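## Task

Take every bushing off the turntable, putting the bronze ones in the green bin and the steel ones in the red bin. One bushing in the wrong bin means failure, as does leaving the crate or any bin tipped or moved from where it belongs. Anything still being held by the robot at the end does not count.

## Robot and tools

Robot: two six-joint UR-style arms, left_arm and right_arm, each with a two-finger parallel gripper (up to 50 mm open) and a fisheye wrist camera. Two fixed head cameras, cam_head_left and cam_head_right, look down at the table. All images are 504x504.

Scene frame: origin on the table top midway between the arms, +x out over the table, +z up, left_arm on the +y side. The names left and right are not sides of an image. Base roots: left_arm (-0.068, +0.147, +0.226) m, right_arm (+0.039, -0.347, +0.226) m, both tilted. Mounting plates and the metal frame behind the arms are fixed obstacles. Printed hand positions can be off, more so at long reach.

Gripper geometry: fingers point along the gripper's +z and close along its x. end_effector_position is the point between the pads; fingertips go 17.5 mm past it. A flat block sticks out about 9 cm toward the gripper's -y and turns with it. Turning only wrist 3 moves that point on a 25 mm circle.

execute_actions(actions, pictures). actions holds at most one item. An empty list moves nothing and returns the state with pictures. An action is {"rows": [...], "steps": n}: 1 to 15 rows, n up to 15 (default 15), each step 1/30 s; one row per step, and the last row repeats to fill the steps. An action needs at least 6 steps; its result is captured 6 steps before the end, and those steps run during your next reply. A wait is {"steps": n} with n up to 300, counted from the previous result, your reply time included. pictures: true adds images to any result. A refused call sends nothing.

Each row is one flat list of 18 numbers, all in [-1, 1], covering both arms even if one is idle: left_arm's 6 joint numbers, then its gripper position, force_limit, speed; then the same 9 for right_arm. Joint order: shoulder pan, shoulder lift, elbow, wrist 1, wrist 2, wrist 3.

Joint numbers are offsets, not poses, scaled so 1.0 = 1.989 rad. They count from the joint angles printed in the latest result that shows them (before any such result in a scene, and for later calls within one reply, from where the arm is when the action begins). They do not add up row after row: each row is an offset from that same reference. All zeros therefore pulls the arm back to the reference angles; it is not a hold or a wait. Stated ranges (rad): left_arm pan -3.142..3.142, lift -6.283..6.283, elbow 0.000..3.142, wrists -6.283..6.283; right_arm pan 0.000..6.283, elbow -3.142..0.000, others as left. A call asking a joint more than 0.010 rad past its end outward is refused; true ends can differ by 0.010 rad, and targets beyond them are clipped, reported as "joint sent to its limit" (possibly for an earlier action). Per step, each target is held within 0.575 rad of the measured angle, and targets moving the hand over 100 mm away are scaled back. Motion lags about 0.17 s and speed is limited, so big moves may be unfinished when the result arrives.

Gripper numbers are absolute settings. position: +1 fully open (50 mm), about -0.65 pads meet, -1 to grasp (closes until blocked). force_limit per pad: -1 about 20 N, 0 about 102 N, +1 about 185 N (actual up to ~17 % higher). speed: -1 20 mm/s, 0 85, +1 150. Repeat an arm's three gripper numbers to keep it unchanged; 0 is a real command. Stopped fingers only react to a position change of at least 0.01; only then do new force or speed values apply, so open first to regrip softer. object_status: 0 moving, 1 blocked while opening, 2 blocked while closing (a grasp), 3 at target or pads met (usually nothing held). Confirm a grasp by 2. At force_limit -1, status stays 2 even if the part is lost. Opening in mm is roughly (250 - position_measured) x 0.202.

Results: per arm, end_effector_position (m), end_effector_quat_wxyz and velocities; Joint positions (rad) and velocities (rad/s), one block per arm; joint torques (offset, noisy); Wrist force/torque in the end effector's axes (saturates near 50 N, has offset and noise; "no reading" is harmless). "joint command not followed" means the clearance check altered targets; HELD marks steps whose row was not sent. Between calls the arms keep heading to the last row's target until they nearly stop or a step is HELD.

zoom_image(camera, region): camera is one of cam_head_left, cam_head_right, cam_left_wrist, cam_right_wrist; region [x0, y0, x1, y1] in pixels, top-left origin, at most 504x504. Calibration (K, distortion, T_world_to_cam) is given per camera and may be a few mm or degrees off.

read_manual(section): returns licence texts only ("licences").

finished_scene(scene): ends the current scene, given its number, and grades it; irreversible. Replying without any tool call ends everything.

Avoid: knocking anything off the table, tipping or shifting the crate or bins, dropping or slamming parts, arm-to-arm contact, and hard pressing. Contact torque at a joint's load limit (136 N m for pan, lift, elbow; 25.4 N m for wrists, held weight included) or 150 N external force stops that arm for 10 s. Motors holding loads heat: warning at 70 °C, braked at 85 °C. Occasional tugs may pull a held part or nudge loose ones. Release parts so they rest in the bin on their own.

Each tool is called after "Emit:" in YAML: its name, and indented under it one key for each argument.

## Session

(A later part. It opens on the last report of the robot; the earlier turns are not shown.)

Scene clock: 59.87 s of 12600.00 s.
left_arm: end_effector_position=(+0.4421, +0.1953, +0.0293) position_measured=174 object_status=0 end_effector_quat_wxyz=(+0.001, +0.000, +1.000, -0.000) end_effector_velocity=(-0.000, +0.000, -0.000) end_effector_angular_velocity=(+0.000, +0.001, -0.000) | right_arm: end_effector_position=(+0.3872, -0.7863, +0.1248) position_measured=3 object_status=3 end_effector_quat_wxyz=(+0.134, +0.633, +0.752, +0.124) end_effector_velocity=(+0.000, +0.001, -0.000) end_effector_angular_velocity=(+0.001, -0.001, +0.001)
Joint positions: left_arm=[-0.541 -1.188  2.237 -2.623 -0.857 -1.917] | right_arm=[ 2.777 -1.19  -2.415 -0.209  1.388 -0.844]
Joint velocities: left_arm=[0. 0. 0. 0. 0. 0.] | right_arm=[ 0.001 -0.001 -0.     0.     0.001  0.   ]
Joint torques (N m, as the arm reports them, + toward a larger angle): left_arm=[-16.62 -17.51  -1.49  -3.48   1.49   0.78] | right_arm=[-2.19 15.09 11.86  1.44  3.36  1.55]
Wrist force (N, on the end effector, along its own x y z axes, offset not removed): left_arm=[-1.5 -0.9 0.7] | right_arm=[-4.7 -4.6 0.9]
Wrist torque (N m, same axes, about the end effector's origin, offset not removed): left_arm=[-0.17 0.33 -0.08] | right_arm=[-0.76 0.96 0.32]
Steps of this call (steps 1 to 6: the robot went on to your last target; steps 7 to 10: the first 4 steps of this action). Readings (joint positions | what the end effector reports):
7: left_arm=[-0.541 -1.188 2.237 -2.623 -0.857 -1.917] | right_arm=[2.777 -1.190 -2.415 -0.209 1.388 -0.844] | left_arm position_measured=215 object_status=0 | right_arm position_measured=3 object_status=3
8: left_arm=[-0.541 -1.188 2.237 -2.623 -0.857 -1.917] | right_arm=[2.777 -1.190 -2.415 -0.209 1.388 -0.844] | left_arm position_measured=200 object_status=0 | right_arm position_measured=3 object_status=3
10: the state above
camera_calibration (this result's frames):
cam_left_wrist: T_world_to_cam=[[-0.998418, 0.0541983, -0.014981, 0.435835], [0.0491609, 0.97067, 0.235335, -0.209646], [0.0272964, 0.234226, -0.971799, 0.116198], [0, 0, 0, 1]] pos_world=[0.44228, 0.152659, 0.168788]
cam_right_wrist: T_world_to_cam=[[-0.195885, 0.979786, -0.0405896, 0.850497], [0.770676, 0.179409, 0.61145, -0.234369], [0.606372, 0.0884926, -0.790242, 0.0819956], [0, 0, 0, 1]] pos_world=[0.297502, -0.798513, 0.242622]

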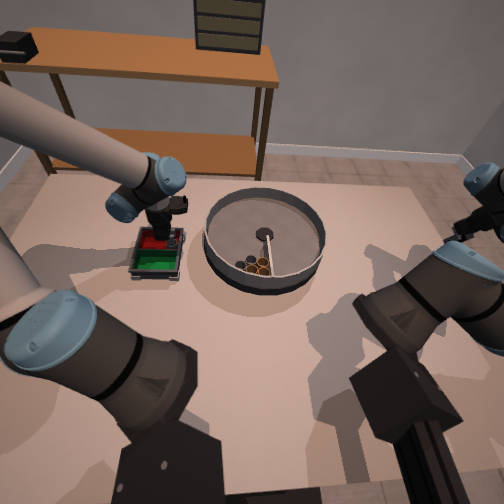

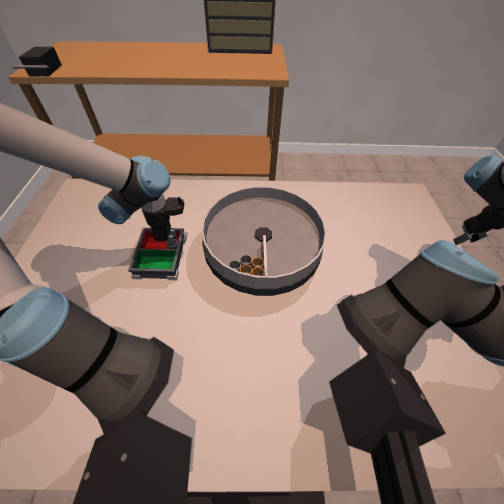

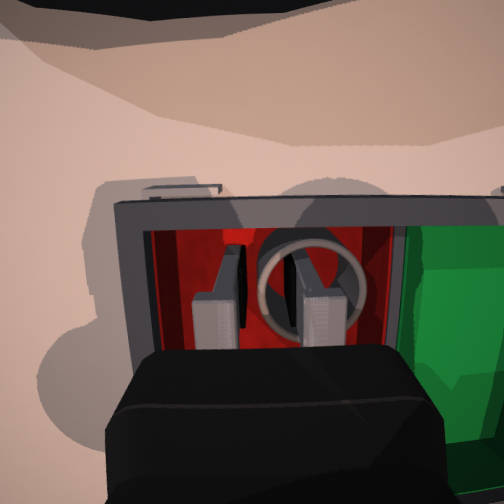

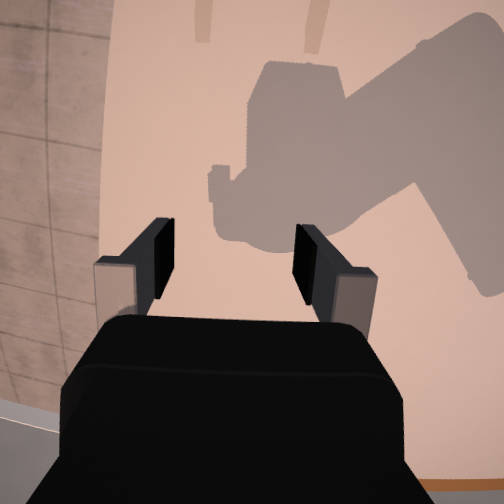

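Emit:
execute_actions:
  actions:
    - {"rows": [[-0.006,-0.01,-0.0006,0.016,-0.0003,-0.008,-0.1,-0.4,0,0,0,0,0,0,0,1,0,0],[-0.015,-0.025,-0.0016,0.04,-0.0007,-0.02,-0.1,-0.4,0,0,0,0,0,0,0,1,0,0],[-0.027,-0.044,-0.003,0.07,-0.0012,-0.035,-0.1,-0.4,0,0,0,0,0,0,0,1,0,0],[-0.039,-0.064,-0.004,0.102,-0.0018,-0.051,-0.1,-0.4,0,0,0,0,0,0,0,1,0,0],[-0.051,-0.085,-0.0055,0.135,-0.0023,-0.068,-0.1,-0.4,0,0,0,0,0,0,0,1,0,0],[-0.064,-0.105,-0.007,0.168,-0.003,-0.084,-0.1,-0.4,0,0,0,0,0,0,0,1,0,0],[-0.076,-0.126,-0.008,0.2,-0.0035,-0.1,-0.1,-0.4,0,0,0,0,0,0,0,1,0,0],[-0.0885,-0.1463,-0.0096,0.2328,-0.004,-0.1166,-0.1,-0.4,0,0,0,0,0,0,0,1,0,0]], "steps": 15}

Scene clock: 63.70 s of 12600.00 s.
left_arm: end_effector_position=(+0.4464, +0.1927, +0.0900) position_measured=167 object_status=3 end_effector_quat_wxyz=(+0.005, -0.003, +1.000, -0.003) end_effector_velocity=(-0.013, +0.009, +0.399) end_effector_angular_velocity=(-0.013, -0.045, +0.026) | right_arm: end_effector_position=(+0.3872, -0.7863, +0.1248) position_measured=3 object_status=3 end_effector_quat_wxyz=(+0.134, +0.633, +0.752, +0.124) end_effector_velocity=(+0.000, -0.001, +0.001) end_effector_angular_velocity=(-0.001, -0.001, -0.001)
Joint positions: left_arm=[-0.63  -1.329  2.227 -2.41  -0.861 -2.031] | right_arm=[ 2.777 -1.19  -2.415 -0.209  1.388 -0.844]
Joint velocities: left_arm=[-0.585 -0.957 -0.064  1.461 -0.026 -0.756] | right_arm=[-0.     0.001  0.001  0.    -0.     0.001]
Joint torques (N m, as the arm reports them, + toward a larger angle): left_arm=[-36.53 -44.01 -26.16   3.69  -2.33  -3.46] | right_arm=[-1.77 15.18 11.58  1.48  3.36  1.7 ]
Wrist force (N, on the end effector, along its own x y z axes, offset not removed): left_arm=[-2.2 -1.6 1.3] | right_arm=[0.2 -1.3 -2.1]
Wrist torque (N m, same axes, about the end effector's origin, offset not removed): left_arm=[-0.28 0.40 -0.05] | right_arm=[-0.34 0.01 0.25]
Steps of this call (steps 1 to 6: the last 6 steps of your previous action; steps 7 to 15: the robot went on to your last target; steps 16 to 106: nothing new was sent; steps 107 to 115: the first 9 steps of this action). Readings (joint positions | what the end effector reports):
107: left_arm=[-0.541 -1.188 2.237 -2.623 -0.857 -1.917] | right_arm=[2.777 -1.190 -2.415 -0.209 1.388 -0.844] | left_arm position_measured=167 object_status=3 | right_arm position_measured=3 object_status=3
108: left_arm=[-0.543 -1.190 2.237 -2.620 -0.857 -1.918] | right_arm=[2.777 -1.190 -2.415 -0.209 1.388 -0.844] | left_arm position_measured=167 object_status=3 | right_arm position_measured=3 object_status=3
110: left_arm=[-0.553 -1.207 2.236 -2.595 -0.857 -1.932] | right_arm=[2.777 -1.190 -2.415 -0.209 1.388 -0.844] | left_arm position_measured=167 object_status=3 | right_arm position_measured=3 object_status=3
114: left_arm=[-0.610 -1.297 2.229 -2.458 -0.860 -2.006] | right_arm=[2.777 -1.190 -2.415 -0.209 1.388 -0.844] | left_arm position_measured=167 object_status=3 | right_arm position_measured=3 object_status=3
115: the state above

Emit:
execute_actions:
  actions:
    - {"rows": [[-0.06,-0.06,-0.004,0.12,-0.007,0.0,0.142,-0.4,0.5,0,0,0,0,0,0,1,0,0],[-0.1,-0.02,-0.003,0.11,-0.02,0.2,0.142,-0.4,0.5,0,0,0,0,0,0,1,0,0],[-0.15,0.025,-0.002,0.097,-0.036,0.4,0.142,-0.4,0.5,0,0,0,0,0,0,1,0,0],[-0.2,0.07,-0.001,0.085,-0.052,0.6,0.142,-0.4,0.5,0,0,0,0,0,0,1,0,0],[-0.245,0.115,0,0.072,-0.068,0.8,0.142,-0.4,0.5,0,0,0,0,0,0,1,0,0],[-0.2829,0.1522,0.0012,0.06,-0.0804,1.0,0.142,-0.4,0.5,0,0,0,0,0,0,1,0,0]], "steps": 15}

Scene clock: 64.60 s of 12600.00 s.
left_arm: end_effector_position=(+0.4065, +0.0986, +0.1500) position_measured=131 object_status=3 end_effector_quat_wxyz=(+0.001, +0.222, +0.975, -0.010) end_effector_velocity=(-0.168, -0.453, +0.011) end_effector_angular_velocity=(-0.058, -0.009, -1.705) | right_arm: end_effector_position=(+0.3872, -0.7863, +0.1248) position_measured=3 object_status=3 end_effector_quat_wxyz=(+0.134, +0.633, +0.752, +0.124) end_effector_velocity=(+0.000, +0.000, +0.000) end_effector_angular_velocity=(+0.000, -0.001, +0.000)
Joint positions: left_arm=[-0.872 -1.33   2.222 -2.206 -0.918 -1.887] | right_arm=[ 2.777 -1.19  -2.415 -0.209  1.388 -0.844]
Joint velocities: left_arm=[-0.742  0.708  0.018 -0.203 -0.246  0.817] | right_arm=[ 0.001  0.001 -0.    -0.    -0.     0.   ]
Joint torques (N m, as the arm reports them, + toward a larger angle): left_arm=[-42.77   4.82  -6.75  -4.64  -3.41   4.76] | right_arm=[-3.03 15.65 11.31  1.4   3.43  1.84]
Wrist force (N, on the end effector, along its own x y z axes, offset not removed): left_arm=[-2.0 -1.6 0.0] | right_arm=[1.6 -0.1 1.8]
Wrist torque (N m, same axes, about the end effector's origin, offset not removed): left_arm=[-0.28 0.40 -0.06] | right_arm=[0.00 -0.23 -0.09]
From where the robot then was, a joint's target lay farther than a number of 1.0 reaches, so one or more steps of this call were cut to that.
Steps of this call (steps 1 to 6: the last 6 steps of your previous action; steps 7 to 18: the robot went on to your last target; steps 19 to 27: the first 9 steps of this action). Readings (joint positions | what the end effector reports):
19: left_arm=[-0.717 -1.477 2.218 -2.162 -0.865 -2.148] | right_arm=[2.777 -1.190 -2.415 -0.209 1.388 -0.844] | left_arm position_measured=161 object_status=0 | right_arm position_measured=3 object_status=3
20: left_arm=[-0.720 -1.475 2.218 -2.163 -0.866 -2.144] | right_arm=[2.777 -1.190 -2.415 -0.209 1.388 -0.844] | left_arm position_measured=143 object_status=0 | right_arm position_measured=3 object_status=3
22: left_arm=[-0.749 -1.447 2.219 -2.172 -0.877 -2.092] | right_arm=[2.777 -1.190 -2.415 -0.209 1.388 -0.844] | left_arm position_measured=131 object_status=0 | right_arm position_measured=3 object_status=3
26: left_arm=[-0.847 -1.354 2.221 -2.199 -0.910 -1.914] | right_arm=[2.777 -1.190 -2.415 -0.209 1.388 -0.844] | left_arm position_measured=131 object_status=0 | right_arm position_measured=3 object_status=3
27: the state above

Emit:
execute_actions:
  actions:
    - {"rows": [[-0.1612,0.1527,0.0037,-0.0425,-0.0517,1.0,0.142,-0.4,0.5,0,0,0,0,0,0,1,0,0]], "steps": 15}

Scene clock: 65.10 s of 12600.00 s.
left_arm: end_effector_position=(+0.3090, -0.0373, +0.1482) position_measured=131 object_status=3 end_effector_quat_wxyz=(+0.001, +0.786, +0.618, -0.001) end_effector_velocity=(-0.032, +0.005, -0.004) end_effector_angular_velocity=(+0.024, -0.016, -2.583) | right_arm: end_effector_position=(+0.3872, -0.7863, +0.1248) position_measured=3 object_status=3 end_effector_quat_wxyz=(+0.134, +0.633, +0.752, +0.124) end_effector_velocity=(+0.000, -0.000, +0.000) end_effector_angular_velocity=(-0.000, -0.001, -0.000)
Joint positions: left_arm=[-1.176 -1.043  2.229 -2.286 -1.016 -0.88 ] | right_arm=[ 2.777 -1.19  -2.415 -0.209  1.388 -0.844]
Joint velocities: left_arm=[-0.134  0.125  0.002 -0.033 -0.04   2.432] | right_arm=[-0.     0.     0.001  0.     0.001 -0.   ]
Joint torques (N m, as the arm reports them, + toward a larger angle): left_arm=[-32.67  -9.81  -7.23  -4.72  -2.07   8.7 ] | right_arm=[-2.3  15.68 11.74  1.44  3.42  1.69]
Wrist force (N, on the end effector, along its own x y z axes, offset not removed): left_arm=[-2.9 -1.3 -0.7] | right_arm=[-3.8 2.1 1.8]
Wrist torque (N m, same axes, about the end effector's origin, offset not removed): left_arm=[-0.27 0.54 -0.11] | right_arm=[0.37 0.95 0.24]
Steps of this call (steps 1 to 6: the last 6 steps of your previous action; steps 7 to 15: the first 9 steps of this action). Readings (joint positions | what the end effector reports):
7: left_arm=[-1.060 -1.151 2.227 -2.257 -0.980 -1.531] | right_arm=[2.777 -1.190 -2.415 -0.209 1.388 -0.844] | left_arm position_measured=131 object_status=3 | right_arm position_measured=3 object_status=3
8: left_arm=[-1.088 -1.125 2.227 -2.264 -0.989 -1.457] | right_arm=[2.777 -1.190 -2.415 -0.209 1.388 -0.844] | left_arm position_measured=131 object_status=3 | right_arm position_measured=3 object_status=3
10: left_arm=[-1.130 -1.085 2.228 -2.275 -1.002 -1.295] | right_arm=[2.777 -1.190 -2.415 -0.209 1.388 -0.844] | left_arm position_measured=131 object_status=3 | right_arm position_measured=3 object_status=3
14: left_arm=[-1.171 -1.047 2.229 -2.285 -1.014 -0.963] | right_arm=[2.777 -1.190 -2.415 -0.209 1.388 -0.844] | left_arm position_measured=131 object_status=3 | right_arm position_measured=3 object_status=3
15: the state above

Emit:
execute_actions:
  actions:
    - {"rows": [[-0.0084,0.0084,0.0002,-0.0023,-0.0025,0.6602,0.142,-0.4,0.5,0,0,0,0,0,0,1,0,0]], "steps": 15}

Emit:
execute_actions:
  actions:
    - {"steps": 22}
  pictures: true

Emit:
zoom_image:
  camera: "cam_left_wrist"
  region: [100, 60, 440, 360]

Scene clock: 65.70 s of 12600.00 s.
left_arm: end_effector_position=(+0.3245, -0.0255, +0.1474) position_measured=131 object_status=3 end_effector_quat_wxyz=(-0.001, +0.999, +0.053, +0.001) end_effector_velocity=(+0.019, +0.002, -0.001) end_effector_angular_velocity=(+0.003, +0.002, -0.814) | right_arm: end_effector_position=(+0.3872, -0.7863, +0.1248) position_measured=3 object_status=3 end_effector_quat_wxyz=(+0.134, +0.633, +0.752, +0.124) end_effector_velocity=(+0.000, +0.000, -0.000) end_effector_angular_velocity=(-0.000, +0.000, +0.001)
Joint positions: left_arm=[-1.192 -1.026  2.23  -2.29  -1.021  0.327] | right_arm=[ 2.777 -1.19  -2.415 -0.209  1.388 -0.844]
Joint velocities: left_arm=[-0.001  0.002  0.002 -0.001 -0.     0.812] | right_arm=[ 0.001 -0.    -0.     0.    -0.001 -0.   ]
Joint torques (N m, as the arm reports them, + toward a larger angle): left_arm=[-34.49  -8.53  -6.5   -4.57  -2.18   2.33] | right_arm=[-2.08 15.21 11.99  1.44  3.41  1.63]
Wrist force (N, on the end effector, along its own x y z axes, offset not removed): left_arm=[-1.6 -1.1 0.1] | right_arm=[0.2 3.7 1.4]
Wrist torque (N m, same axes, about the end effector's origin, offset not removed): left_arm=[-0.20 0.41 -0.04] | right_arm=[0.50 0.12 0.18]
Steps of this call (steps 1 to 6: the last 6 steps of your previous action; steps 7 to 9: the robot went on to your last target; steps 10 to 18: the first 9 steps of this action). Readings (joint positions | what the end effector reports):
10: left_arm=[-1.192 -1.028 2.229 -2.290 -1.021 -0.092] | right_arm=[2.777 -1.190 -2.415 -0.209 1.388 -0.844] | left_arm position_measured=131 object_status=3 | right_arm position_measured=3 object_status=3
11: left_arm=[-1.192 -1.027 2.229 -2.290 -1.021 -0.043] | right_arm=[2.777 -1.190 -2.415 -0.209 1.388 -0.844] | left_arm position_measured=131 object_status=3 | right_arm position_measured=3 object_status=3
13: left_arm=[-1.192 -1.027 2.229 -2.290 -1.021 0.071] | right_arm=[2.777 -1.190 -2.415 -0.209 1.388 -0.844] | left_arm position_measured=131 object_status=3 | right_arm position_measured=3 object_status=3
17: left_arm=[-1.192 -1.026 2.230 -2.290 -1.021 0.296] | right_arm=[2.777 -1.190 -2.415 -0.209 1.388 -0.844] | left_arm position_measured=131 object_status=3 | right_arm position_measured=3 object_status=3
18: the state above

Scene clock: 66.43 s of 12600.00 s.
left_arm: end_effector_position=(+0.3271, -0.0254, +0.1473) position_measured=131 object_status=3 end_effector_quat_wxyz=(-0.001, +1.000, +0.000, +0.001) end_effector_velocity=(+0.000, -0.000, +0.000) end_effector_angular_velocity=(-0.001, -0.001, -0.002) | right_arm: end_effector_position=(+0.3872, -0.7863, +0.1248) position_measured=3 object_status=3 end_effector_quat_wxyz=(+0.134, +0.633, +0.752, +0.124) end_effector_velocity=(-0.000, +0.000, +0.000) end_effector_angular_velocity=(+0.000, +0.000, +0.000)
Joint positions: left_arm=[-1.192 -1.026  2.23  -2.29  -1.021  0.433] | right_arm=[ 2.777 -1.19  -2.415 -0.209  1.388 -0.844]
Joint velocities: left_arm=[ 0.    -0.    -0.001 -0.001  0.     0.003] | right_arm=[-0.     0.    -0.    -0.001  0.001 -0.001]
Joint torques (N m, as the arm reports them, + toward a larger angle): left_arm=[-33.99  -8.32  -6.45  -4.32  -2.25   1.62] | right_arm=[-2.34 15.3  11.84  1.53  3.46  1.72]
Wrist force (N, on the end effector, along its own x y z axes, offset not removed): left_arm=[-1.4 -0.5 0.3] | right_arm=[1.6 1.6 0.5]
Wrist torque (N m, same axes, about the end effector's origin, offset not removed): left_arm=[-0.11 0.35 -0.03] | right_arm=[0.08 -0.30 0.15]
Kept back: nothing.
Steps of this call (steps 1 to 6: the last 6 steps of your previous action; steps 7 to 22: the robot went on to your last target). Readings (joint positions | what the end effector reports):
1: left_arm=[-1.192 -1.026 2.230 -2.290 -1.021 0.351] | right_arm=[2.777 -1.190 -2.415 -0.209 1.388 -0.844] | left_arm position_measured=131 object_status=3 | right_arm position_measured=3 object_status=3
2: left_arm=[-1.192 -1.026 2.230 -2.290 -1.021 0.370] | right_arm=[2.777 -1.190 -2.415 -0.209 1.388 -0.844] | left_arm position_measured=131 object_status=3 | right_arm position_measured=3 object_status=3
4: left_arm=[-1.192 -1.026 2.230 -2.290 -1.021 0.396] | right_arm=[2.777 -1.190 -2.415 -0.209 1.388 -0.844] | left_arm position_measured=131 object_status=3 | right_arm position_measured=3 object_status=3
8: left_arm=[-1.192 -1.026 2.230 -2.290 -1.021 0.420] | right_arm=[2.777 -1.190 -2.415 -0.209 1.388 -0.844] | left_arm position_measured=131 object_status=3 | right_arm position_measured=3 object_status=3
22: the state above
camera_calibration (this result's frames):
cam_left_wrist: T_world_to_cam=[[0.998483, -0.0535795, -0.01268, -0.321525], [-0.0491472, -0.971129, 0.233437, -0.0344615], [-0.0248214, -0.23246, -0.972289, 0.291029], [0, 0, 0, 1]] pos_world=[0.326568, 0.0169587, 0.286932]
cam_right_wrist: T_world_to_cam=[[-0.195885, 0.979786, -0.0405897, 0.850497], [0.770676, 0.179409, 0.61145, -0.234369], [0.606372, 0.0884925, -0.790242, 0.0819955], [0, 0, 0, 1]] pos_world=[0.297502, -0.798513, 0.242622]

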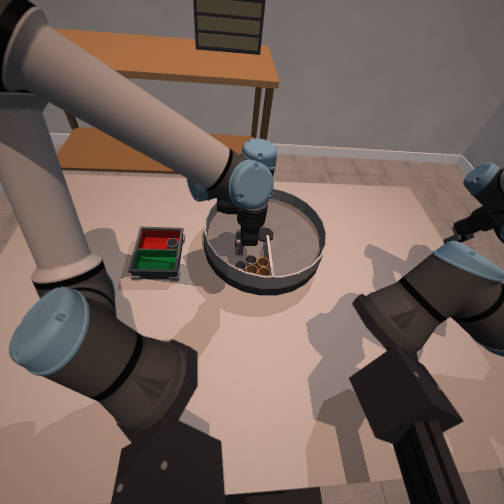

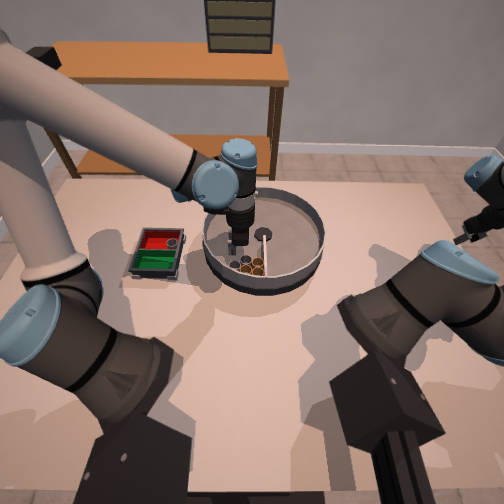

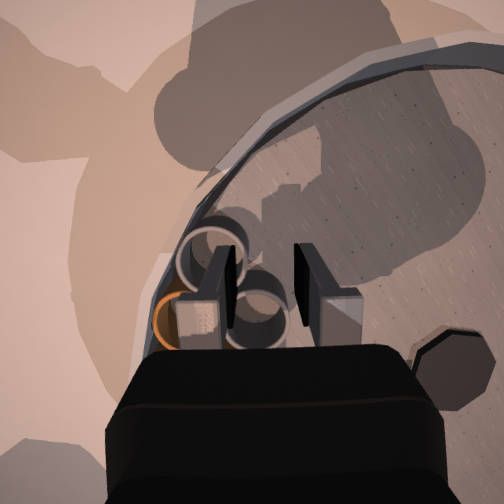

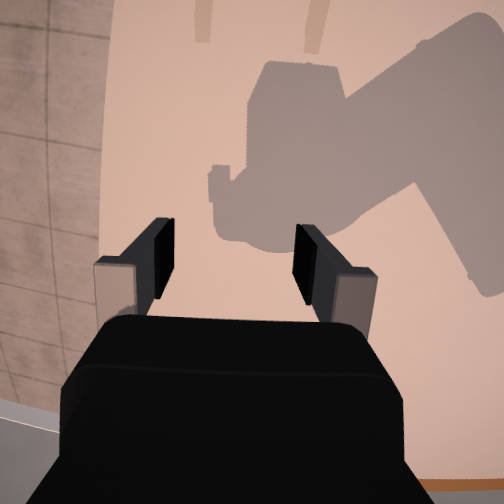

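Region (100, 60, 440, 360) of cam_left_wrist's 504x504 image, scaled by 1.482, with more detail than that image has; it fills the top 445 rows of this view, and the rest is white.

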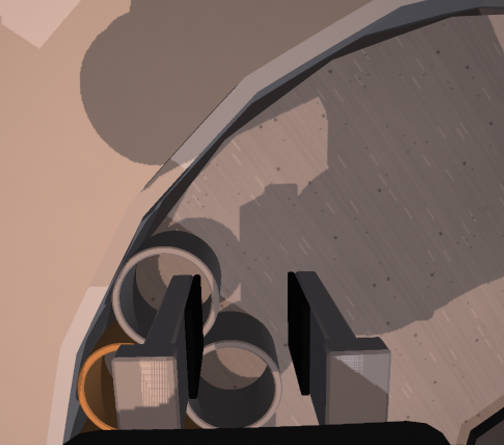

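Emit:
execute_actions:
  actions:
    - {"rows": [[0.0013,0.01,0.004,-0.015,0.0005,0.0016,0.142,-0.4,0.5,0,0,0,0,0,0,1,0,0],[0.0026,0.021,0.0075,-0.03,0.001,0.0033,0.142,-0.4,0.5,0,0,0,0,0,0,1,0,0],[0.004,0.031,0.011,-0.046,0.0015,0.005,0.142,-0.4,0.5,0,0,0,0,0,0,1,0,0],[0.0052,0.0414,0.015,-0.061,0.002,0.0066,0.142,-0.4,0.5,0,0,0,0,0,0,1,0,0]], "steps": 12}

Emit:
execute_actions:
  actions:
    - {"steps": 15}
  pictures: true

Emit:
zoom_image:
  camera: "cam_left_wrist"
  region: [140, 140, 400, 360]

Scene clock: 68.07 s of 12600.00 s.
left_arm: end_effector_position=(+0.3214, -0.0297, +0.1319) position_measured=131 object_status=3 end_effector_quat_wxyz=(-0.001, +1.000, -0.001, +0.000) end_effector_velocity=(-0.043, -0.039, -0.125) end_effector_angular_velocity=(-0.017, -0.005, +0.006) | right_arm: end_effector_position=(+0.3872, -0.7863, +0.1248) position_measured=3 object_status=3 end_effector_quat_wxyz=(+0.134, +0.633, +0.752, +0.124) end_effector_velocity=(-0.000, +0.000, -0.000) end_effector_angular_velocity=(+0.001, -0.000, +0.001)
Joint positions: left_arm=[-1.187 -0.987  2.244 -2.346 -1.019  0.439] | right_arm=[ 2.777 -1.19  -2.415 -0.209  1.388 -0.844]
Joint velocities: left_arm=[ 0.041  0.323  0.113 -0.48   0.016  0.048] | right_arm=[ 0.     0.    -0.001  0.     0.001  0.   ]
Joint torques (N m, as the arm reports them, + toward a larger angle): left_arm=[-16.26 -11.57  -7.71  -5.16   1.59   1.51] | right_arm=[-2.36 15.49 11.93  1.46  3.3   1.66]
Wrist force (N, on the end effector, along its own x y z axes, offset not removed): left_arm=[-2.4 -1.7 1.9] | right_arm=[-2.0 -1.1 1.2]
Wrist torque (N m, same axes, about the end effector's origin, offset not removed): left_arm=[-0.29 0.50 -0.04] | right_arm=[-0.05 0.64 0.04]
Steps of this call (steps 1 to 15: the robot went on to your last target; steps 16 to 43: nothing new was sent; steps 44 to 49: the first 6 steps of this action). Readings (joint positions | what the end effector reports):
44: left_arm=[-1.192 -1.026 2.230 -2.291 -1.021 0.433] | right_arm=[2.777 -1.190 -2.415 -0.209 1.388 -0.844] | left_arm position_measured=131 object_status=3 | right_arm position_measured=3 object_status=3
45: left_arm=[-1.192 -1.024 2.230 -2.293 -1.021 0.433] | right_arm=[2.777 -1.190 -2.415 -0.209 1.388 -0.844] | left_arm position_measured=131 object_status=3 | right_arm position_measured=3 object_status=3
47: left_arm=[-1.190 -1.010 2.236 -2.313 -1.020 0.436] | right_arm=[2.777 -1.190 -2.415 -0.209 1.388 -0.844] | left_arm position_measured=131 object_status=3 | right_arm position_measured=3 object_status=3
49: the state above

Scene clock: 68.57 s of 12600.00 s.
left_arm: end_effector_position=(+0.3156, -0.0346, +0.1157) position_measured=131 object_status=3 end_effector_quat_wxyz=(+0.001, +1.000, -0.000, +0.001) end_effector_velocity=(-0.001, -0.000, -0.003) end_effector_angular_velocity=(+0.001, +0.000, -0.000) | right_arm: end_effector_position=(+0.3872, -0.7863, +0.1248) position_measured=3 object_status=3 end_effector_quat_wxyz=(+0.134, +0.633, +0.752, +0.124) end_effector_velocity=(+0.001, +0.000, +0.000) end_effector_angular_velocity=(-0.000, -0.001, +0.002)
Joint positions: left_arm=[-1.182 -0.945  2.259 -2.41  -1.017  0.446] | right_arm=[ 2.777 -1.19  -2.415 -0.209  1.388 -0.844]
Joint velocities: left_arm=[ 0.001  0.007  0.003 -0.01   0.001  0.001] | right_arm=[ 0.001  0.     0.001 -0.     0.    -0.001]
Joint torques (N m, as the arm reports them, + toward a larger angle): left_arm=[-18.45  -9.75  -5.87  -4.54   1.56   1.48] | right_arm=[-2.32 15.03 11.87  1.7   3.41  1.76]
Wrist force (N, on the end effector, along its own x y z axes, offset not removed): left_arm=[-1.0 -1.8 0.0] | right_arm=[-0.4 -1.4 0.0]
Wrist torque (N m, same axes, about the end effector's origin, offset not removed): left_arm=[-0.39 0.35 0.02] | right_arm=[-0.23 0.10 -0.09]
Kept back: nothing.
Steps of this call (steps 1 to 6: the last 6 steps of your previous action; steps 7 to 15: the robot went on to your last target). Readings (joint positions | what the end effector reports):
1: left_arm=[-1.186 -0.977 2.247 -2.361 -1.018 0.441] | right_arm=[2.777 -1.190 -2.415 -0.209 1.388 -0.844] | left_arm position_measured=131 object_status=3 | right_arm position_measured=3 object_status=3
2: left_arm=[-1.185 -0.970 2.250 -2.372 -1.018 0.442] | right_arm=[2.777 -1.190 -2.415 -0.209 1.388 -0.844] | left_arm position_measured=131 object_status=3 | right_arm position_measured=3 object_status=3
4: left_arm=[-1.184 -0.959 2.254 -2.388 -1.017 0.443] | right_arm=[2.777 -1.190 -2.415 -0.209 1.388 -0.844] | left_arm position_measured=131 object_status=3 | right_arm position_measured=3 object_status=3
8: left_arm=[-1.183 -0.949 2.257 -2.403 -1.017 0.445] | right_arm=[2.777 -1.190 -2.415 -0.209 1.388 -0.844] | left_arm position_measured=131 object_status=3 | right_arm position_measured=3 object_status=3
15: the state above
camera_calibration (this result's frames):
cam_left_wrist: T_world_to_cam=[[0.998461, -0.0541495, -0.0119872, -0.311051], [-0.049791, -0.970404, 0.236298, -0.0366476], [-0.0244279, -0.235338, -0.971607, 0.257491], [0, 0, 0, 1]] pos_world=[0.315037, 0.00819101, 0.255111]
cam_right_wrist: T_world_to_cam=[[-0.195885, 0.979786, -0.0405895, 0.850497], [0.770676, 0.179409, 0.61145, -0.234369], [0.606372, 0.0884927, -0.790242, 0.0819956], [0, 0, 0, 1]] pos_world=[0.297502, -0.798513, 0.242622]

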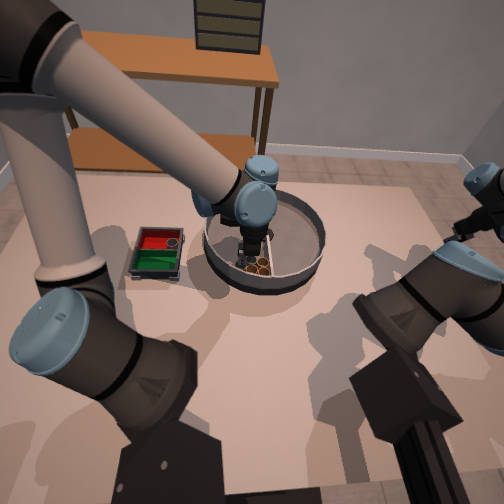

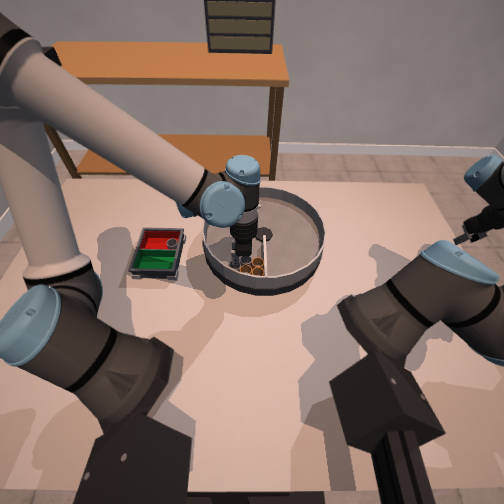

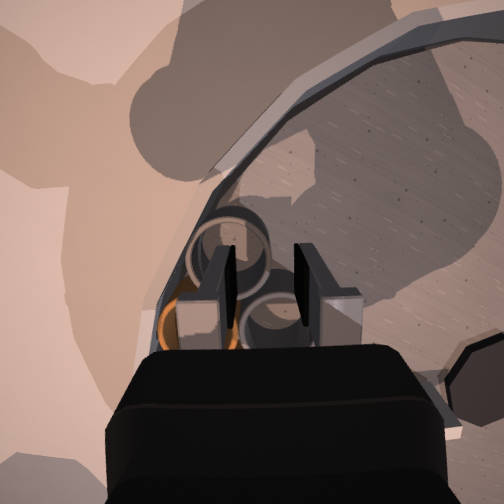

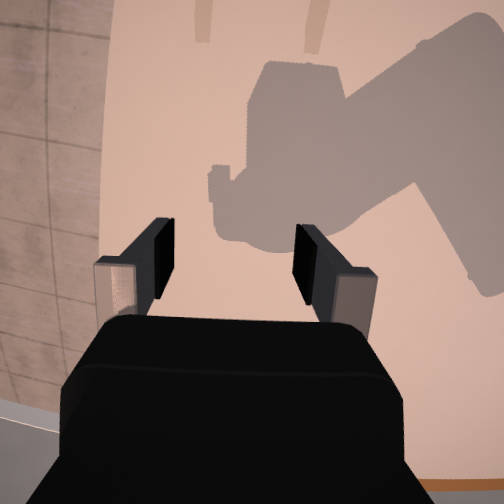

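Region (140, 140, 400, 360) of cam_left_wrist's 504x504 image, scaled by 1.938, with more detail than that image has; it fills the top 426 rows of this view, and the rest is white.

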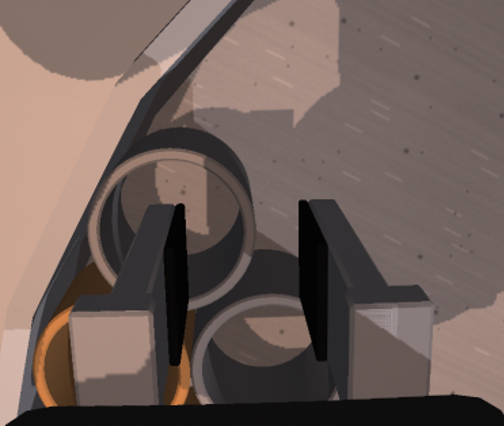

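Emit:
execute_actions:
  actions:
    - {"rows": [[0.002,0.004,0.0006,-0.006,0.001,0.002,0.142,-0.4,0.5,0,0,0,0,0,0,1,0,0],[0.005,0.01,0.0014,-0.014,0.0023,0.0055,0.142,-0.4,0.5,0,0,0,0,0,0,1,0,0],[0.009,0.017,0.0024,-0.024,0.004,0.0095,0.142,-0.4,0.5,0,0,0,0,0,0,1,0,0],[0.013,0.024,0.0035,-0.035,0.0057,0.0135,0.142,-0.4,0.5,0,0,0,0,0,0,1,0,0],[0.017,0.032,0.0046,-0.046,0.0075,0.018,0.142,-0.4,0.5,0,0,0,0,0,0,1,0,0],[0.021,0.04,0.0058,-0.057,0.0094,0.0223,0.142,-0.4,0.5,0,0,0,0,0,0,1,0,0],[0.0254,0.0477,0.0069,-0.0685,0.0112,0.0267,0.142,-0.4,0.5,0,0,0,0,0,0,1,0,0]], "steps": 15}

Emit:
execute_actions:
  actions:
    - {"steps": 12}

Emit:
execute_actions:
  actions:
    - {"rows": [[0,0,0,0,0,0,-1,-0.4,0.2,0,0,0,0,0,0,1,0,0]], "steps": 15}

Scene clock: 69.87 s of 12600.00 s.
left_arm: end_effector_position=(+0.3156, -0.0346, +0.0914) position_measured=131 object_status=3 end_effector_quat_wxyz=(-0.000, +1.000, -0.001, +0.000) end_effector_velocity=(-0.002, -0.000, -0.127) end_effector_angular_velocity=(-0.001, +0.001, +0.004) | right_arm: end_effector_position=(+0.3872, -0.7863, +0.1248) position_measured=3 object_status=3 end_effector_quat_wxyz=(+0.134, +0.633, +0.752, +0.124) end_effector_velocity=(-0.001, +0.000, -0.000) end_effector_angular_velocity=(+0.000, +0.001, +0.000)
Joint positions: left_arm=[-1.152 -0.889  2.267 -2.489 -1.004  0.477] | right_arm=[ 2.777 -1.19  -2.415 -0.209  1.388 -0.844]
Joint velocities: left_arm=[ 0.154  0.295  0.041 -0.424  0.067  0.16 ] | right_arm=[-0.001  0.    -0.001 -0.     0.    -0.   ]
Joint torques (N m, as the arm reports them, + toward a larger angle): left_arm=[-18.25 -13.32  -6.33  -5.17   1.9    1.88] | right_arm=[-2.57 15.36 12.38  1.44  3.51  1.66]
Wrist force (N, on the end effector, along its own x y z axes, offset not removed): left_arm=[-1.4 -0.8 0.4] | right_arm=[3.9 -0.3 -4.2]
Wrist torque (N m, same axes, about the end effector's origin, offset not removed): left_arm=[-0.16 0.32 -0.06] | right_arm=[-0.13 -0.44 -0.18]
Steps of this call (steps 1 to 15: the robot went on to your last target; steps 16 to 30: nothing new was sent; steps 31 to 39: the first 9 steps of this action). Readings (joint positions | what the end effector reports):
31: left_arm=[-1.182 -0.944 2.259 -2.412 -1.017 0.446] | right_arm=[2.777 -1.190 -2.415 -0.209 1.388 -0.844] | left_arm position_measured=131 object_status=3 | right_arm position_measured=3 object_status=3
32: left_arm=[-1.182 -0.943 2.259 -2.413 -1.017 0.446] | right_arm=[2.777 -1.190 -2.415 -0.209 1.388 -0.844] | left_arm position_measured=131 object_status=3 | right_arm position_measured=3 object_status=3
34: left_arm=[-1.178 -0.936 2.260 -2.423 -1.015 0.450] | right_arm=[2.777 -1.190 -2.415 -0.209 1.388 -0.844] | left_arm position_measured=131 object_status=3 | right_arm position_measured=3 object_status=3
38: left_arm=[-1.158 -0.900 2.266 -2.473 -1.006 0.471] | right_arm=[2.777 -1.190 -2.415 -0.209 1.388 -0.844] | left_arm position_measured=131 object_status=3 | right_arm position_measured=3 object_status=3
39: the state above

Scene clock: 70.27 s of 12600.00 s.
left_arm: end_effector_position=(+0.3152, -0.0344, +0.0752) position_measured=131 object_status=3 end_effector_quat_wxyz=(+0.000, +1.000, -0.000, +0.001) end_effector_velocity=(-0.000, +0.000, -0.006) end_effector_angular_velocity=(+0.000, +0.001, +0.001) | right_arm: end_effector_position=(+0.3872, -0.7863, +0.1248) position_measured=3 object_status=3 end_effector_quat_wxyz=(+0.134, +0.633, +0.752, +0.124) end_effector_velocity=(+0.000, +0.000, +0.000) end_effector_angular_velocity=(+0.001, -0.000, -0.000)
Joint positions: left_arm=[-1.133 -0.852  2.273 -2.544 -0.995  0.498] | right_arm=[ 2.777 -1.19  -2.415 -0.209  1.388 -0.844]
Joint velocities: left_arm=[ 0.008  0.014  0.002 -0.02   0.003  0.008] | right_arm=[-0.    -0.     0.    -0.     0.001  0.   ]
Joint torques (N m, as the arm reports them, + toward a larger angle): left_arm=[-18.2  -10.69  -3.36  -4.48   1.63   1.57] | right_arm=[-2.92 15.49 11.96  1.48  3.29  1.59]
Wrist force (N, on the end effector, along its own x y z axes, offset not removed): left_arm=[-1.4 -1.9 0.2] | right_arm=[1.9 0.3 -0.9]
Wrist torque (N m, same axes, about the end effector's origin, offset not removed): left_arm=[-0.39 0.37 -0.02] | right_arm=[-0.10 -0.07 0.10]
Kept back: nothing.
Steps of this call (steps 1 to 6: the last 6 steps of your previous action; steps 7 to 12: the robot went on to your last target). Readings (joint positions | what the end effector reports):
1: left_arm=[-1.148 -0.880 2.268 -2.502 -1.002 0.482] | right_arm=[2.777 -1.190 -2.415 -0.209 1.388 -0.844] | left_arm position_measured=131 object_status=3 | right_arm position_measured=3 object_status=3
2: left_arm=[-1.144 -0.873 2.269 -2.512 -1.000 0.486] | right_arm=[2.777 -1.190 -2.415 -0.209 1.388 -0.844] | left_arm position_measured=131 object_status=3 | right_arm position_measured=3 object_status=3
4: left_arm=[-1.139 -0.864 2.271 -2.526 -0.998 0.491] | right_arm=[2.777 -1.190 -2.415 -0.209 1.388 -0.844] | left_arm position_measured=131 object_status=3 | right_arm position_measured=3 object_status=3
8: left_arm=[-1.134 -0.855 2.272 -2.539 -0.996 0.496] | right_arm=[2.777 -1.190 -2.415 -0.209 1.388 -0.844] | left_arm position_measured=131 object_status=3 | right_arm position_measured=3 object_status=3
12: the state above

Scene clock: 70.57 s of 12600.00 s.
left_arm: end_effector_position=(+0.3153, -0.0342, +0.0751) position_measured=213 object_status=0 end_effector_quat_wxyz=(-0.000, +1.000, -0.000, +0.001) end_effector_velocity=(-0.001, -0.001, +0.000) end_effector_angular_velocity=(-0.004, +0.005, +0.003) | right_arm: end_effector_position=(+0.3872, -0.7863, +0.1248) position_measured=3 object_status=3 end_effector_quat_wxyz=(+0.134, +0.633, +0.752, +0.124) end_effector_velocity=(-0.000, -0.000, -0.000) end_effector_angular_velocity=(+0.000, +0.000, +0.000)
Joint positions: left_arm=[-1.132 -0.851  2.273 -2.544 -0.994  0.498] | right_arm=[ 2.777 -1.19  -2.415 -0.209  1.388 -0.844]
Joint velocities: left_arm=[ 0.001 -0.001 -0.001  0.001 -0.006 -0.002] | right_arm=[-0.    -0.001  0.     0.     0.    -0.   ]
Joint torques (N m, as the arm reports them, + toward a larger angle): left_arm=[-45.91 -28.8  -15.47  -4.89 -10.19  -2.21] | right_arm=[-3.09 15.03 11.62  1.42  3.51  1.66]
Wrist force (N, on the end effector, along its own x y z axes, offset not removed): left_arm=[14.2 -40.3 -6.0] | right_arm=[2.2 0.1 2.7]
Wrist torque (N m, same axes, about the end effector's origin, offset not removed): left_arm=[-0.33 -0.05 0.64] | right_arm=[0.14 -0.57 0.10]
Steps of this call (steps 1 to 9: the first 9 steps of this action). Readings (joint positions | what the end effector reports):
1: left_arm=[-1.132 -0.851 2.273 -2.545 -0.995 0.498] | right_arm=[2.777 -1.190 -2.415 -0.209 1.388 -0.844] | left_arm position_measured=136 object_status=0 | right_arm position_measured=3 object_status=3
2: left_arm=[-1.132 -0.851 2.273 -2.545 -0.995 0.498] | right_arm=[2.777 -1.190 -2.415 -0.209 1.388 -0.844] | left_arm position_measured=152 object_status=0 | right_arm position_measured=3 object_status=3
4: left_arm=[-1.132 -0.851 2.273 -2.545 -0.995 0.498] | right_arm=[2.777 -1.190 -2.415 -0.209 1.388 -0.844] | left_arm position_measured=184 object_status=0 | right_arm position_measured=3 object_status=3
8: left_arm=[-1.132 -0.851 2.273 -2.544 -0.994 0.498] | right_arm=[2.777 -1.190 -2.415 -0.209 1.388 -0.844] | left_arm position_measured=213 object_status=0 | right_arm position_measured=3 object_status=3
9: the state above

Emit:
execute_actions:
  actions: []

Emit:
zoom_image:
  camera: "cam_left_wrist"
  region: [140, 140, 400, 360]

Scene clock: 72.37 s of 12600.00 s.
left_arm: end_effector_position=(+0.3152, -0.0344, +0.0752) position_measured=213 object_status=2 end_effector_quat_wxyz=(+0.000, +1.000, -0.000, +0.001) end_effector_velocity=(-0.000, +0.000, -0.000) end_effector_angular_velocity=(+0.001, +0.001, -0.000) | right_arm: end_effector_position=(+0.3872, -0.7863, +0.1248) position_measured=3 object_status=3 end_effector_quat_wxyz=(+0.134, +0.633, +0.752, +0.124) end_effector_velocity=(+0.000, -0.000, +0.000) end_effector_angular_velocity=(-0.000, -0.001, -0.001)
Joint positions: left_arm=[-1.133 -0.852  2.273 -2.544 -0.995  0.498] | right_arm=[ 2.777 -1.19  -2.415 -0.209  1.388 -0.844]
Joint velocities: left_arm=[ 0.    -0.     0.001  0.    -0.     0.   ] | right_arm=[ 0.001  0.     0.     0.    -0.     0.001]
Joint torques (N m, as the arm reports them, + toward a larger angle): left_arm=[-53.05 -30.45 -37.66  -9.1  -11.15  -2.49] | right_arm=[-1.74 15.35 11.97  1.56  3.45  1.62]
Wrist force (N, on the end effector, along its own x y z axes, offset not removed): left_arm=[15.6 -46.1 4.1] | right_arm=[-5.1 3.5 1.9]
Wrist torque (N m, same axes, about the end effector's origin, offset not removed): left_arm=[-0.50 0.27 0.74] | right_arm=[0.41 1.19 0.20]
Kept back: nothing.
Steps of this call (steps 1 to 6: the last 6 steps of your previous action; steps 7 to 15: the robot went on to your last target; steps 16 to 54: nothing new was sent). Readings (joint positions | what the end effector reports):
1: left_arm=[-1.132 -0.851 2.273 -2.544 -0.995 0.498] | right_arm=[2.777 -1.190 -2.415 -0.209 1.388 -0.844] | left_arm position_measured=213 object_status=0 | right_arm position_measured=3 object_status=3
2: left_arm=[-1.132 -0.851 2.273 -2.544 -0.995 0.498] | right_arm=[2.777 -1.190 -2.415 -0.209 1.388 -0.844] | left_arm position_measured=213 object_status=0 | right_arm position_measured=3 object_status=3
4: left_arm=[-1.132 -0.851 2.273 -2.544 -0.995 0.498] | right_arm=[2.777 -1.190 -2.415 -0.209 1.388 -0.844] | left_arm position_measured=213 object_status=2 | right_arm position_measured=3 object_status=3
8: left_arm=[-1.132 -0.851 2.273 -2.544 -0.995 0.498] | right_arm=[2.777 -1.190 -2.415 -0.209 1.388 -0.844] | left_arm position_measured=213 object_status=2 | right_arm position_measured=3 object_status=3
54: the state above
All arms were judged still, so your last target was given up. Only a new action makes them travel on or press farther. Fingers that are still opening or closing keep moving.
camera_calibration (this result's frames):
cam_left_wrist: T_world_to_cam=[[0.998446, -0.05428, -0.0126246, -0.311096], [-0.0497851, -0.970568, 0.235626, -0.0269052], [-0.0250428, -0.234631, -0.971762, 0.218466], [0, 0, 0, 1]] pos_world=[0.314744, 0.00825933, 0.214709]
cam_right_wrist: T_world_to_cam=[[-0.195885, 0.979786, -0.0405895, 0.850497], [0.770676, 0.179409, 0.61145, -0.234369], [0.606372, 0.0884927, -0.790242, 0.0819956], [0, 0, 0, 1]] pos_world=[0.297502, -0.798513, 0.242622]

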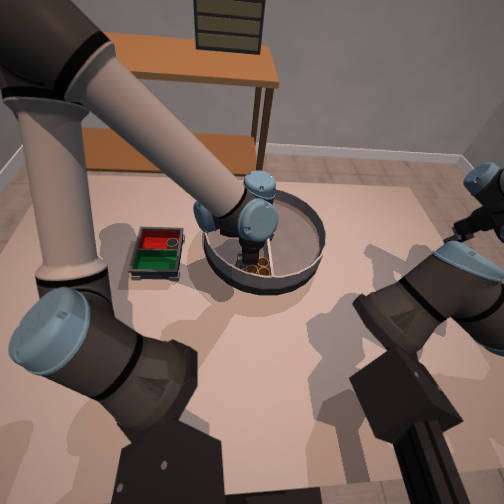

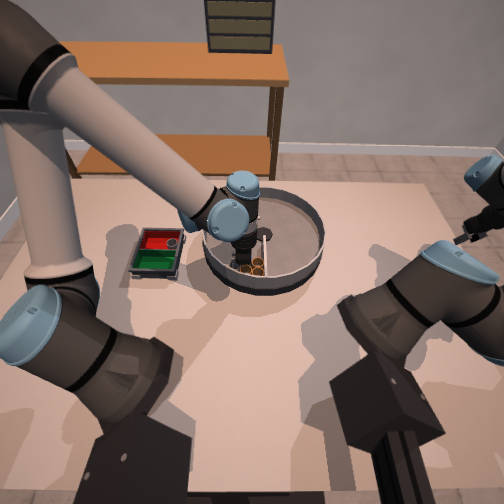

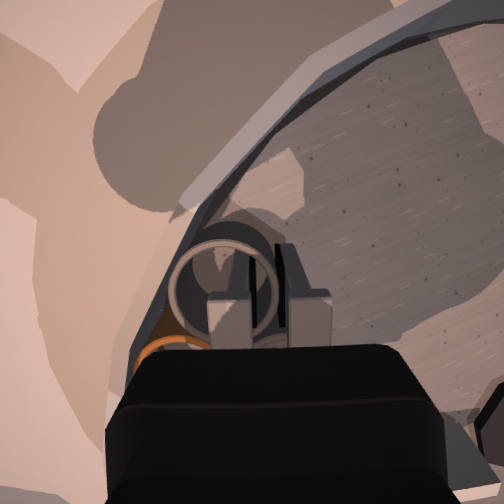

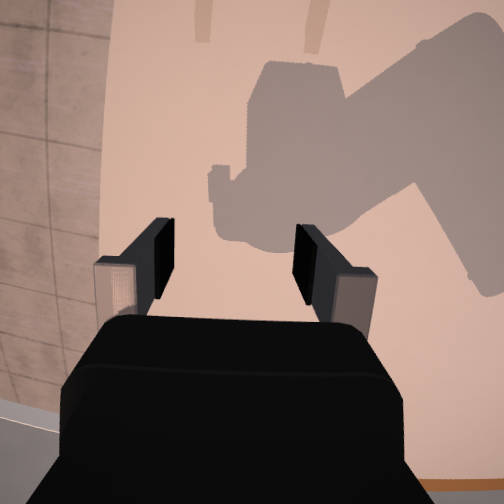

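Region (140, 140, 400, 360) of cam_left_wrist's 504x504 image, scaled by 1.938, with more detail than that image has; it fills the top 426 rows of this view, and the rest is white.

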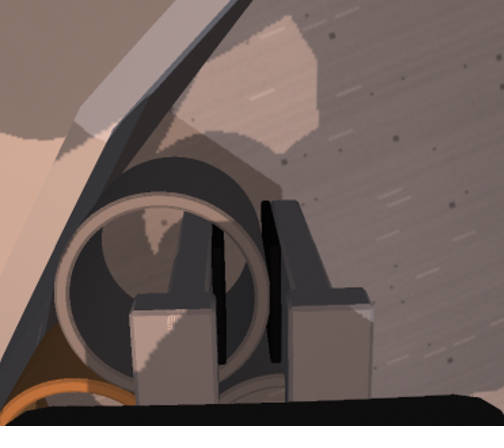

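Emit:
execute_actions:
  actions:
    - {"rows": [[0.0008,-0.0011,0.0007,0,0.0004,0.0009,-1,-0.4,0.2,0,0,0,0,0,0,1,0,0],[0.0016,-0.0022,0.0013,0,0.0007,0.0018,-1,-0.4,0.2,0,0,0,0,0,0,1,0,0],[0.0025,-0.0033,0.002,-0.0001,0.0011,0.0027,-1,-0.4,0.2,0,0,0,0,0,0,1,0,0]], "steps": 10}

Emit:
execute_actions:
  actions:
    - {"steps": 10}

Scene clock: 74.03 s of 12600.00 s.
left_arm: end_effector_position=(+0.3155, -0.0338, +0.0753) position_measured=213 object_status=2 end_effector_quat_wxyz=(+0.000, +1.000, -0.000, +0.000) end_effector_velocity=(+0.004, +0.015, -0.000) end_effector_angular_velocity=(-0.003, +0.002, -0.000) | right_arm: end_effector_position=(+0.3872, -0.7863, +0.1248) position_measured=3 object_status=3 end_effector_quat_wxyz=(+0.134, +0.633, +0.752, +0.124) end_effector_velocity=(+0.000, -0.000, +0.000) end_effector_angular_velocity=(-0.000, +0.000, +0.000)
Joint positions: left_arm=[-1.131 -0.853  2.273 -2.544 -0.995  0.499] | right_arm=[ 2.777 -1.19  -2.415 -0.209  1.388 -0.844]
Joint velocities: left_arm=[ 0.023 -0.03   0.019 -0.004  0.007  0.027] | right_arm=[-0. -0.  0. -0. -0. -0.]
Joint torques (N m, as the arm reports them, + toward a larger angle): left_arm=[-30.5  -31.92 -11.81  -8.05  -3.82   0.79] | right_arm=[-3.01 15.15 11.8   1.53  3.36  1.59]
Wrist force (N, on the end effector, along its own x y z axes, offset not removed): left_arm=[10.9 -33.2 3.7] | right_arm=[-0.7 2.3 -1.5]
Wrist torque (N m, same axes, about the end effector's origin, offset not removed): left_arm=[-0.26 0.24 0.60] | right_arm=[0.34 0.33 0.03]
Steps of this call (steps 1 to 46: nothing new was sent; steps 47 to 50: the first 4 steps of this action). Readings (joint positions | what the end effector reports):
47: left_arm=[-1.133 -0.852 2.273 -2.544 -0.995 0.498] | right_arm=[2.777 -1.190 -2.415 -0.209 1.388 -0.844] | left_arm position_measured=213 object_status=2 | right_arm position_measured=3 object_status=3
48: left_arm=[-1.132 -0.852 2.273 -2.544 -0.995 0.498] | right_arm=[2.777 -1.190 -2.415 -0.209 1.388 -0.844] | left_arm position_measured=213 object_status=2 | right_arm position_measured=3 object_status=3
50: the state above

Scene clock: 74.37 s of 12600.00 s.
left_arm: end_effector_position=(+0.3162, -0.0313, +0.0752) position_measured=219 object_status=2 end_effector_quat_wxyz=(+0.000, +1.000, -0.000, +0.001) end_effector_velocity=(+0.000, +0.002, -0.000) end_effector_angular_velocity=(+0.001, -0.000, -0.000) | right_arm: end_effector_position=(+0.3872, -0.7863, +0.1248) position_measured=3 object_status=3 end_effector_quat_wxyz=(+0.134, +0.633, +0.752, +0.124) end_effector_velocity=(+0.000, -0.000, +0.000) end_effector_angular_velocity=(-0.001, -0.000, +0.001)
Joint positions: left_arm=[-1.128 -0.858  2.276 -2.544 -0.993  0.503] | right_arm=[ 2.777 -1.19  -2.415 -0.209  1.388 -0.844]
Joint velocities: left_arm=[ 0.002 -0.003  0.002  0.     0.002  0.002] | right_arm=[ 0.001 -0.001  0.001 -0.    -0.001 -0.001]
Joint torques (N m, as the arm reports them, + toward a larger angle): left_arm=[-18.62 -33.13  -2.77  -1.73   1.71   1.78] | right_arm=[-2.86 15.2  11.95  1.37  3.25  1.56]
Wrist force (N, on the end effector, along its own x y z axes, offset not removed): left_arm=[-2.1 -0.4 2.2] | right_arm=[2.9 2.4 1.4]
Wrist torque (N m, same axes, about the end effector's origin, offset not removed): left_arm=[-0.04 0.49 0.00] | right_arm=[0.50 -0.34 -0.44]
Kept back: nothing.
Steps of this call (steps 1 to 6: the last 6 steps of your previous action; steps 7 to 10: the robot went on to your last target). Readings (joint positions | what the end effector reports):
1: left_arm=[-1.131 -0.854 2.274 -2.544 -0.995 0.500] | right_arm=[2.777 -1.190 -2.415 -0.209 1.388 -0.844] | left_arm position_measured=213 object_status=2 | right_arm position_measured=3 object_status=3
2: left_arm=[-1.130 -0.855 2.274 -2.544 -0.994 0.501] | right_arm=[2.777 -1.190 -2.415 -0.209 1.388 -0.844] | left_arm position_measured=218 object_status=0 | right_arm position_measured=3 object_status=3
4: left_arm=[-1.129 -0.856 2.275 -2.544 -0.994 0.502] | right_arm=[2.777 -1.190 -2.415 -0.209 1.388 -0.844] | left_arm position_measured=219 object_status=0 | right_arm position_measured=3 object_status=3
8: left_arm=[-1.128 -0.857 2.276 -2.544 -0.993 0.503] | right_arm=[2.777 -1.190 -2.415 -0.209 1.388 -0.844] | left_arm position_measured=219 object_status=0 | right_arm position_measured=3 object_status=3
10: the state above

Emit:
execute_actions:
  actions:
    - {"rows": [[-0.004,-0.008,-0.001,0.011,-0.002,-0.004,-1,-0.4,0.2,0,0,0,0,0,0,1,0,0],[-0.01,-0.019,-0.0026,0.027,-0.0045,-0.011,-1,-0.4,0.2,0,0,0,0,0,0,1,0,0],[-0.017,-0.032,-0.0044,0.046,-0.0076,-0.018,-1,-0.4,0.2,0,0,0,0,0,0,1,0,0],[-0.024,-0.045,-0.0062,0.065,-0.011,-0.026,-1,-0.4,0.2,0,0,0,0,0,0,1,0,0],[-0.031,-0.059,-0.008,0.084,-0.014,-0.033,-1,-0.4,0.2,0,0,0,0,0,0,1,0,0],[-0.039,-0.072,-0.01,0.104,-0.017,-0.041,-1,-0.4,0.2,0,0,0,0,0,0,1,0,0],[-0.046,-0.086,-0.012,0.123,-0.02,-0.049,-1,-0.4,0.2,0,0,0,0,0,0,1,0,0],[-0.0529,-0.0988,-0.0136,0.1423,-0.0236,-0.056,-1,-0.4,0.2,0,0,0,0,0,0,1,0,0]], "steps": 15}

Scene clock: 75.70 s of 12600.00 s.
left_arm: end_effector_position=(+0.3165, -0.0326, +0.1193) position_measured=219 object_status=2 end_effector_quat_wxyz=(+0.003, +1.000, +0.001, +0.001) end_effector_velocity=(-0.012, +0.007, +0.281) end_effector_angular_velocity=(-0.022, -0.005, +0.009) | right_arm: end_effector_position=(+0.3872, -0.7863, +0.1248) position_measured=3 object_status=3 end_effector_quat_wxyz=(+0.134, +0.633, +0.752, +0.124) end_effector_velocity=(+0.000, -0.000, -0.000) end_effector_angular_velocity=(-0.000, +0.000, +0.000)
Joint positions: left_arm=[-1.183 -0.958  2.262 -2.404 -1.018  0.444] | right_arm=[ 2.777 -1.19  -2.415 -0.209  1.388 -0.844]
Joint velocities: left_arm=[-0.35  -0.643 -0.091  0.901 -0.164 -0.362] | right_arm=[ 0.    -0.001  0.001 -0.    -0.    -0.   ]
Joint torques (N m, as the arm reports them, + toward a larger angle): left_arm=[-38.77 -39.56 -27.26   1.99  -2.11  -2.25] | right_arm=[-2.03 15.31 11.38  1.52  3.43  1.68]
Wrist force (N, on the end effector, along its own x y z axes, offset not removed): left_arm=[2.1 -6.9 4.0] | right_arm=[2.3 -0.9 -2.4]
Wrist torque (N m, same axes, about the end effector's origin, offset not removed): left_arm=[0.04 0.38 0.08] | right_arm=[-0.12 -0.16 -0.28]
Steps of this call (steps 1 to 15: the robot went on to your last target; steps 16 to 31: nothing new was sent; steps 32 to 40: the first 9 steps of this action). Readings (joint positions | what the end effector reports):
32: left_arm=[-1.128 -0.858 2.276 -2.544 -0.993 0.503] | right_arm=[2.777 -1.190 -2.415 -0.209 1.388 -0.844] | left_arm position_measured=219 object_status=2 | right_arm position_measured=3 object_status=3
33: left_arm=[-1.128 -0.860 2.276 -2.542 -0.993 0.502] | right_arm=[2.777 -1.190 -2.415 -0.209 1.388 -0.844] | left_arm position_measured=219 object_status=2 | right_arm position_measured=3 object_status=3
35: left_arm=[-1.136 -0.873 2.274 -2.524 -0.997 0.494] | right_arm=[2.777 -1.190 -2.415 -0.209 1.388 -0.844] | left_arm position_measured=219 object_status=2 | right_arm position_measured=3 object_status=3
39: left_arm=[-1.171 -0.937 2.265 -2.434 -1.012 0.457] | right_arm=[2.777 -1.190 -2.415 -0.209 1.388 -0.844] | left_arm position_measured=219 object_status=2 | right_arm position_measured=3 object_status=3
40: the state above


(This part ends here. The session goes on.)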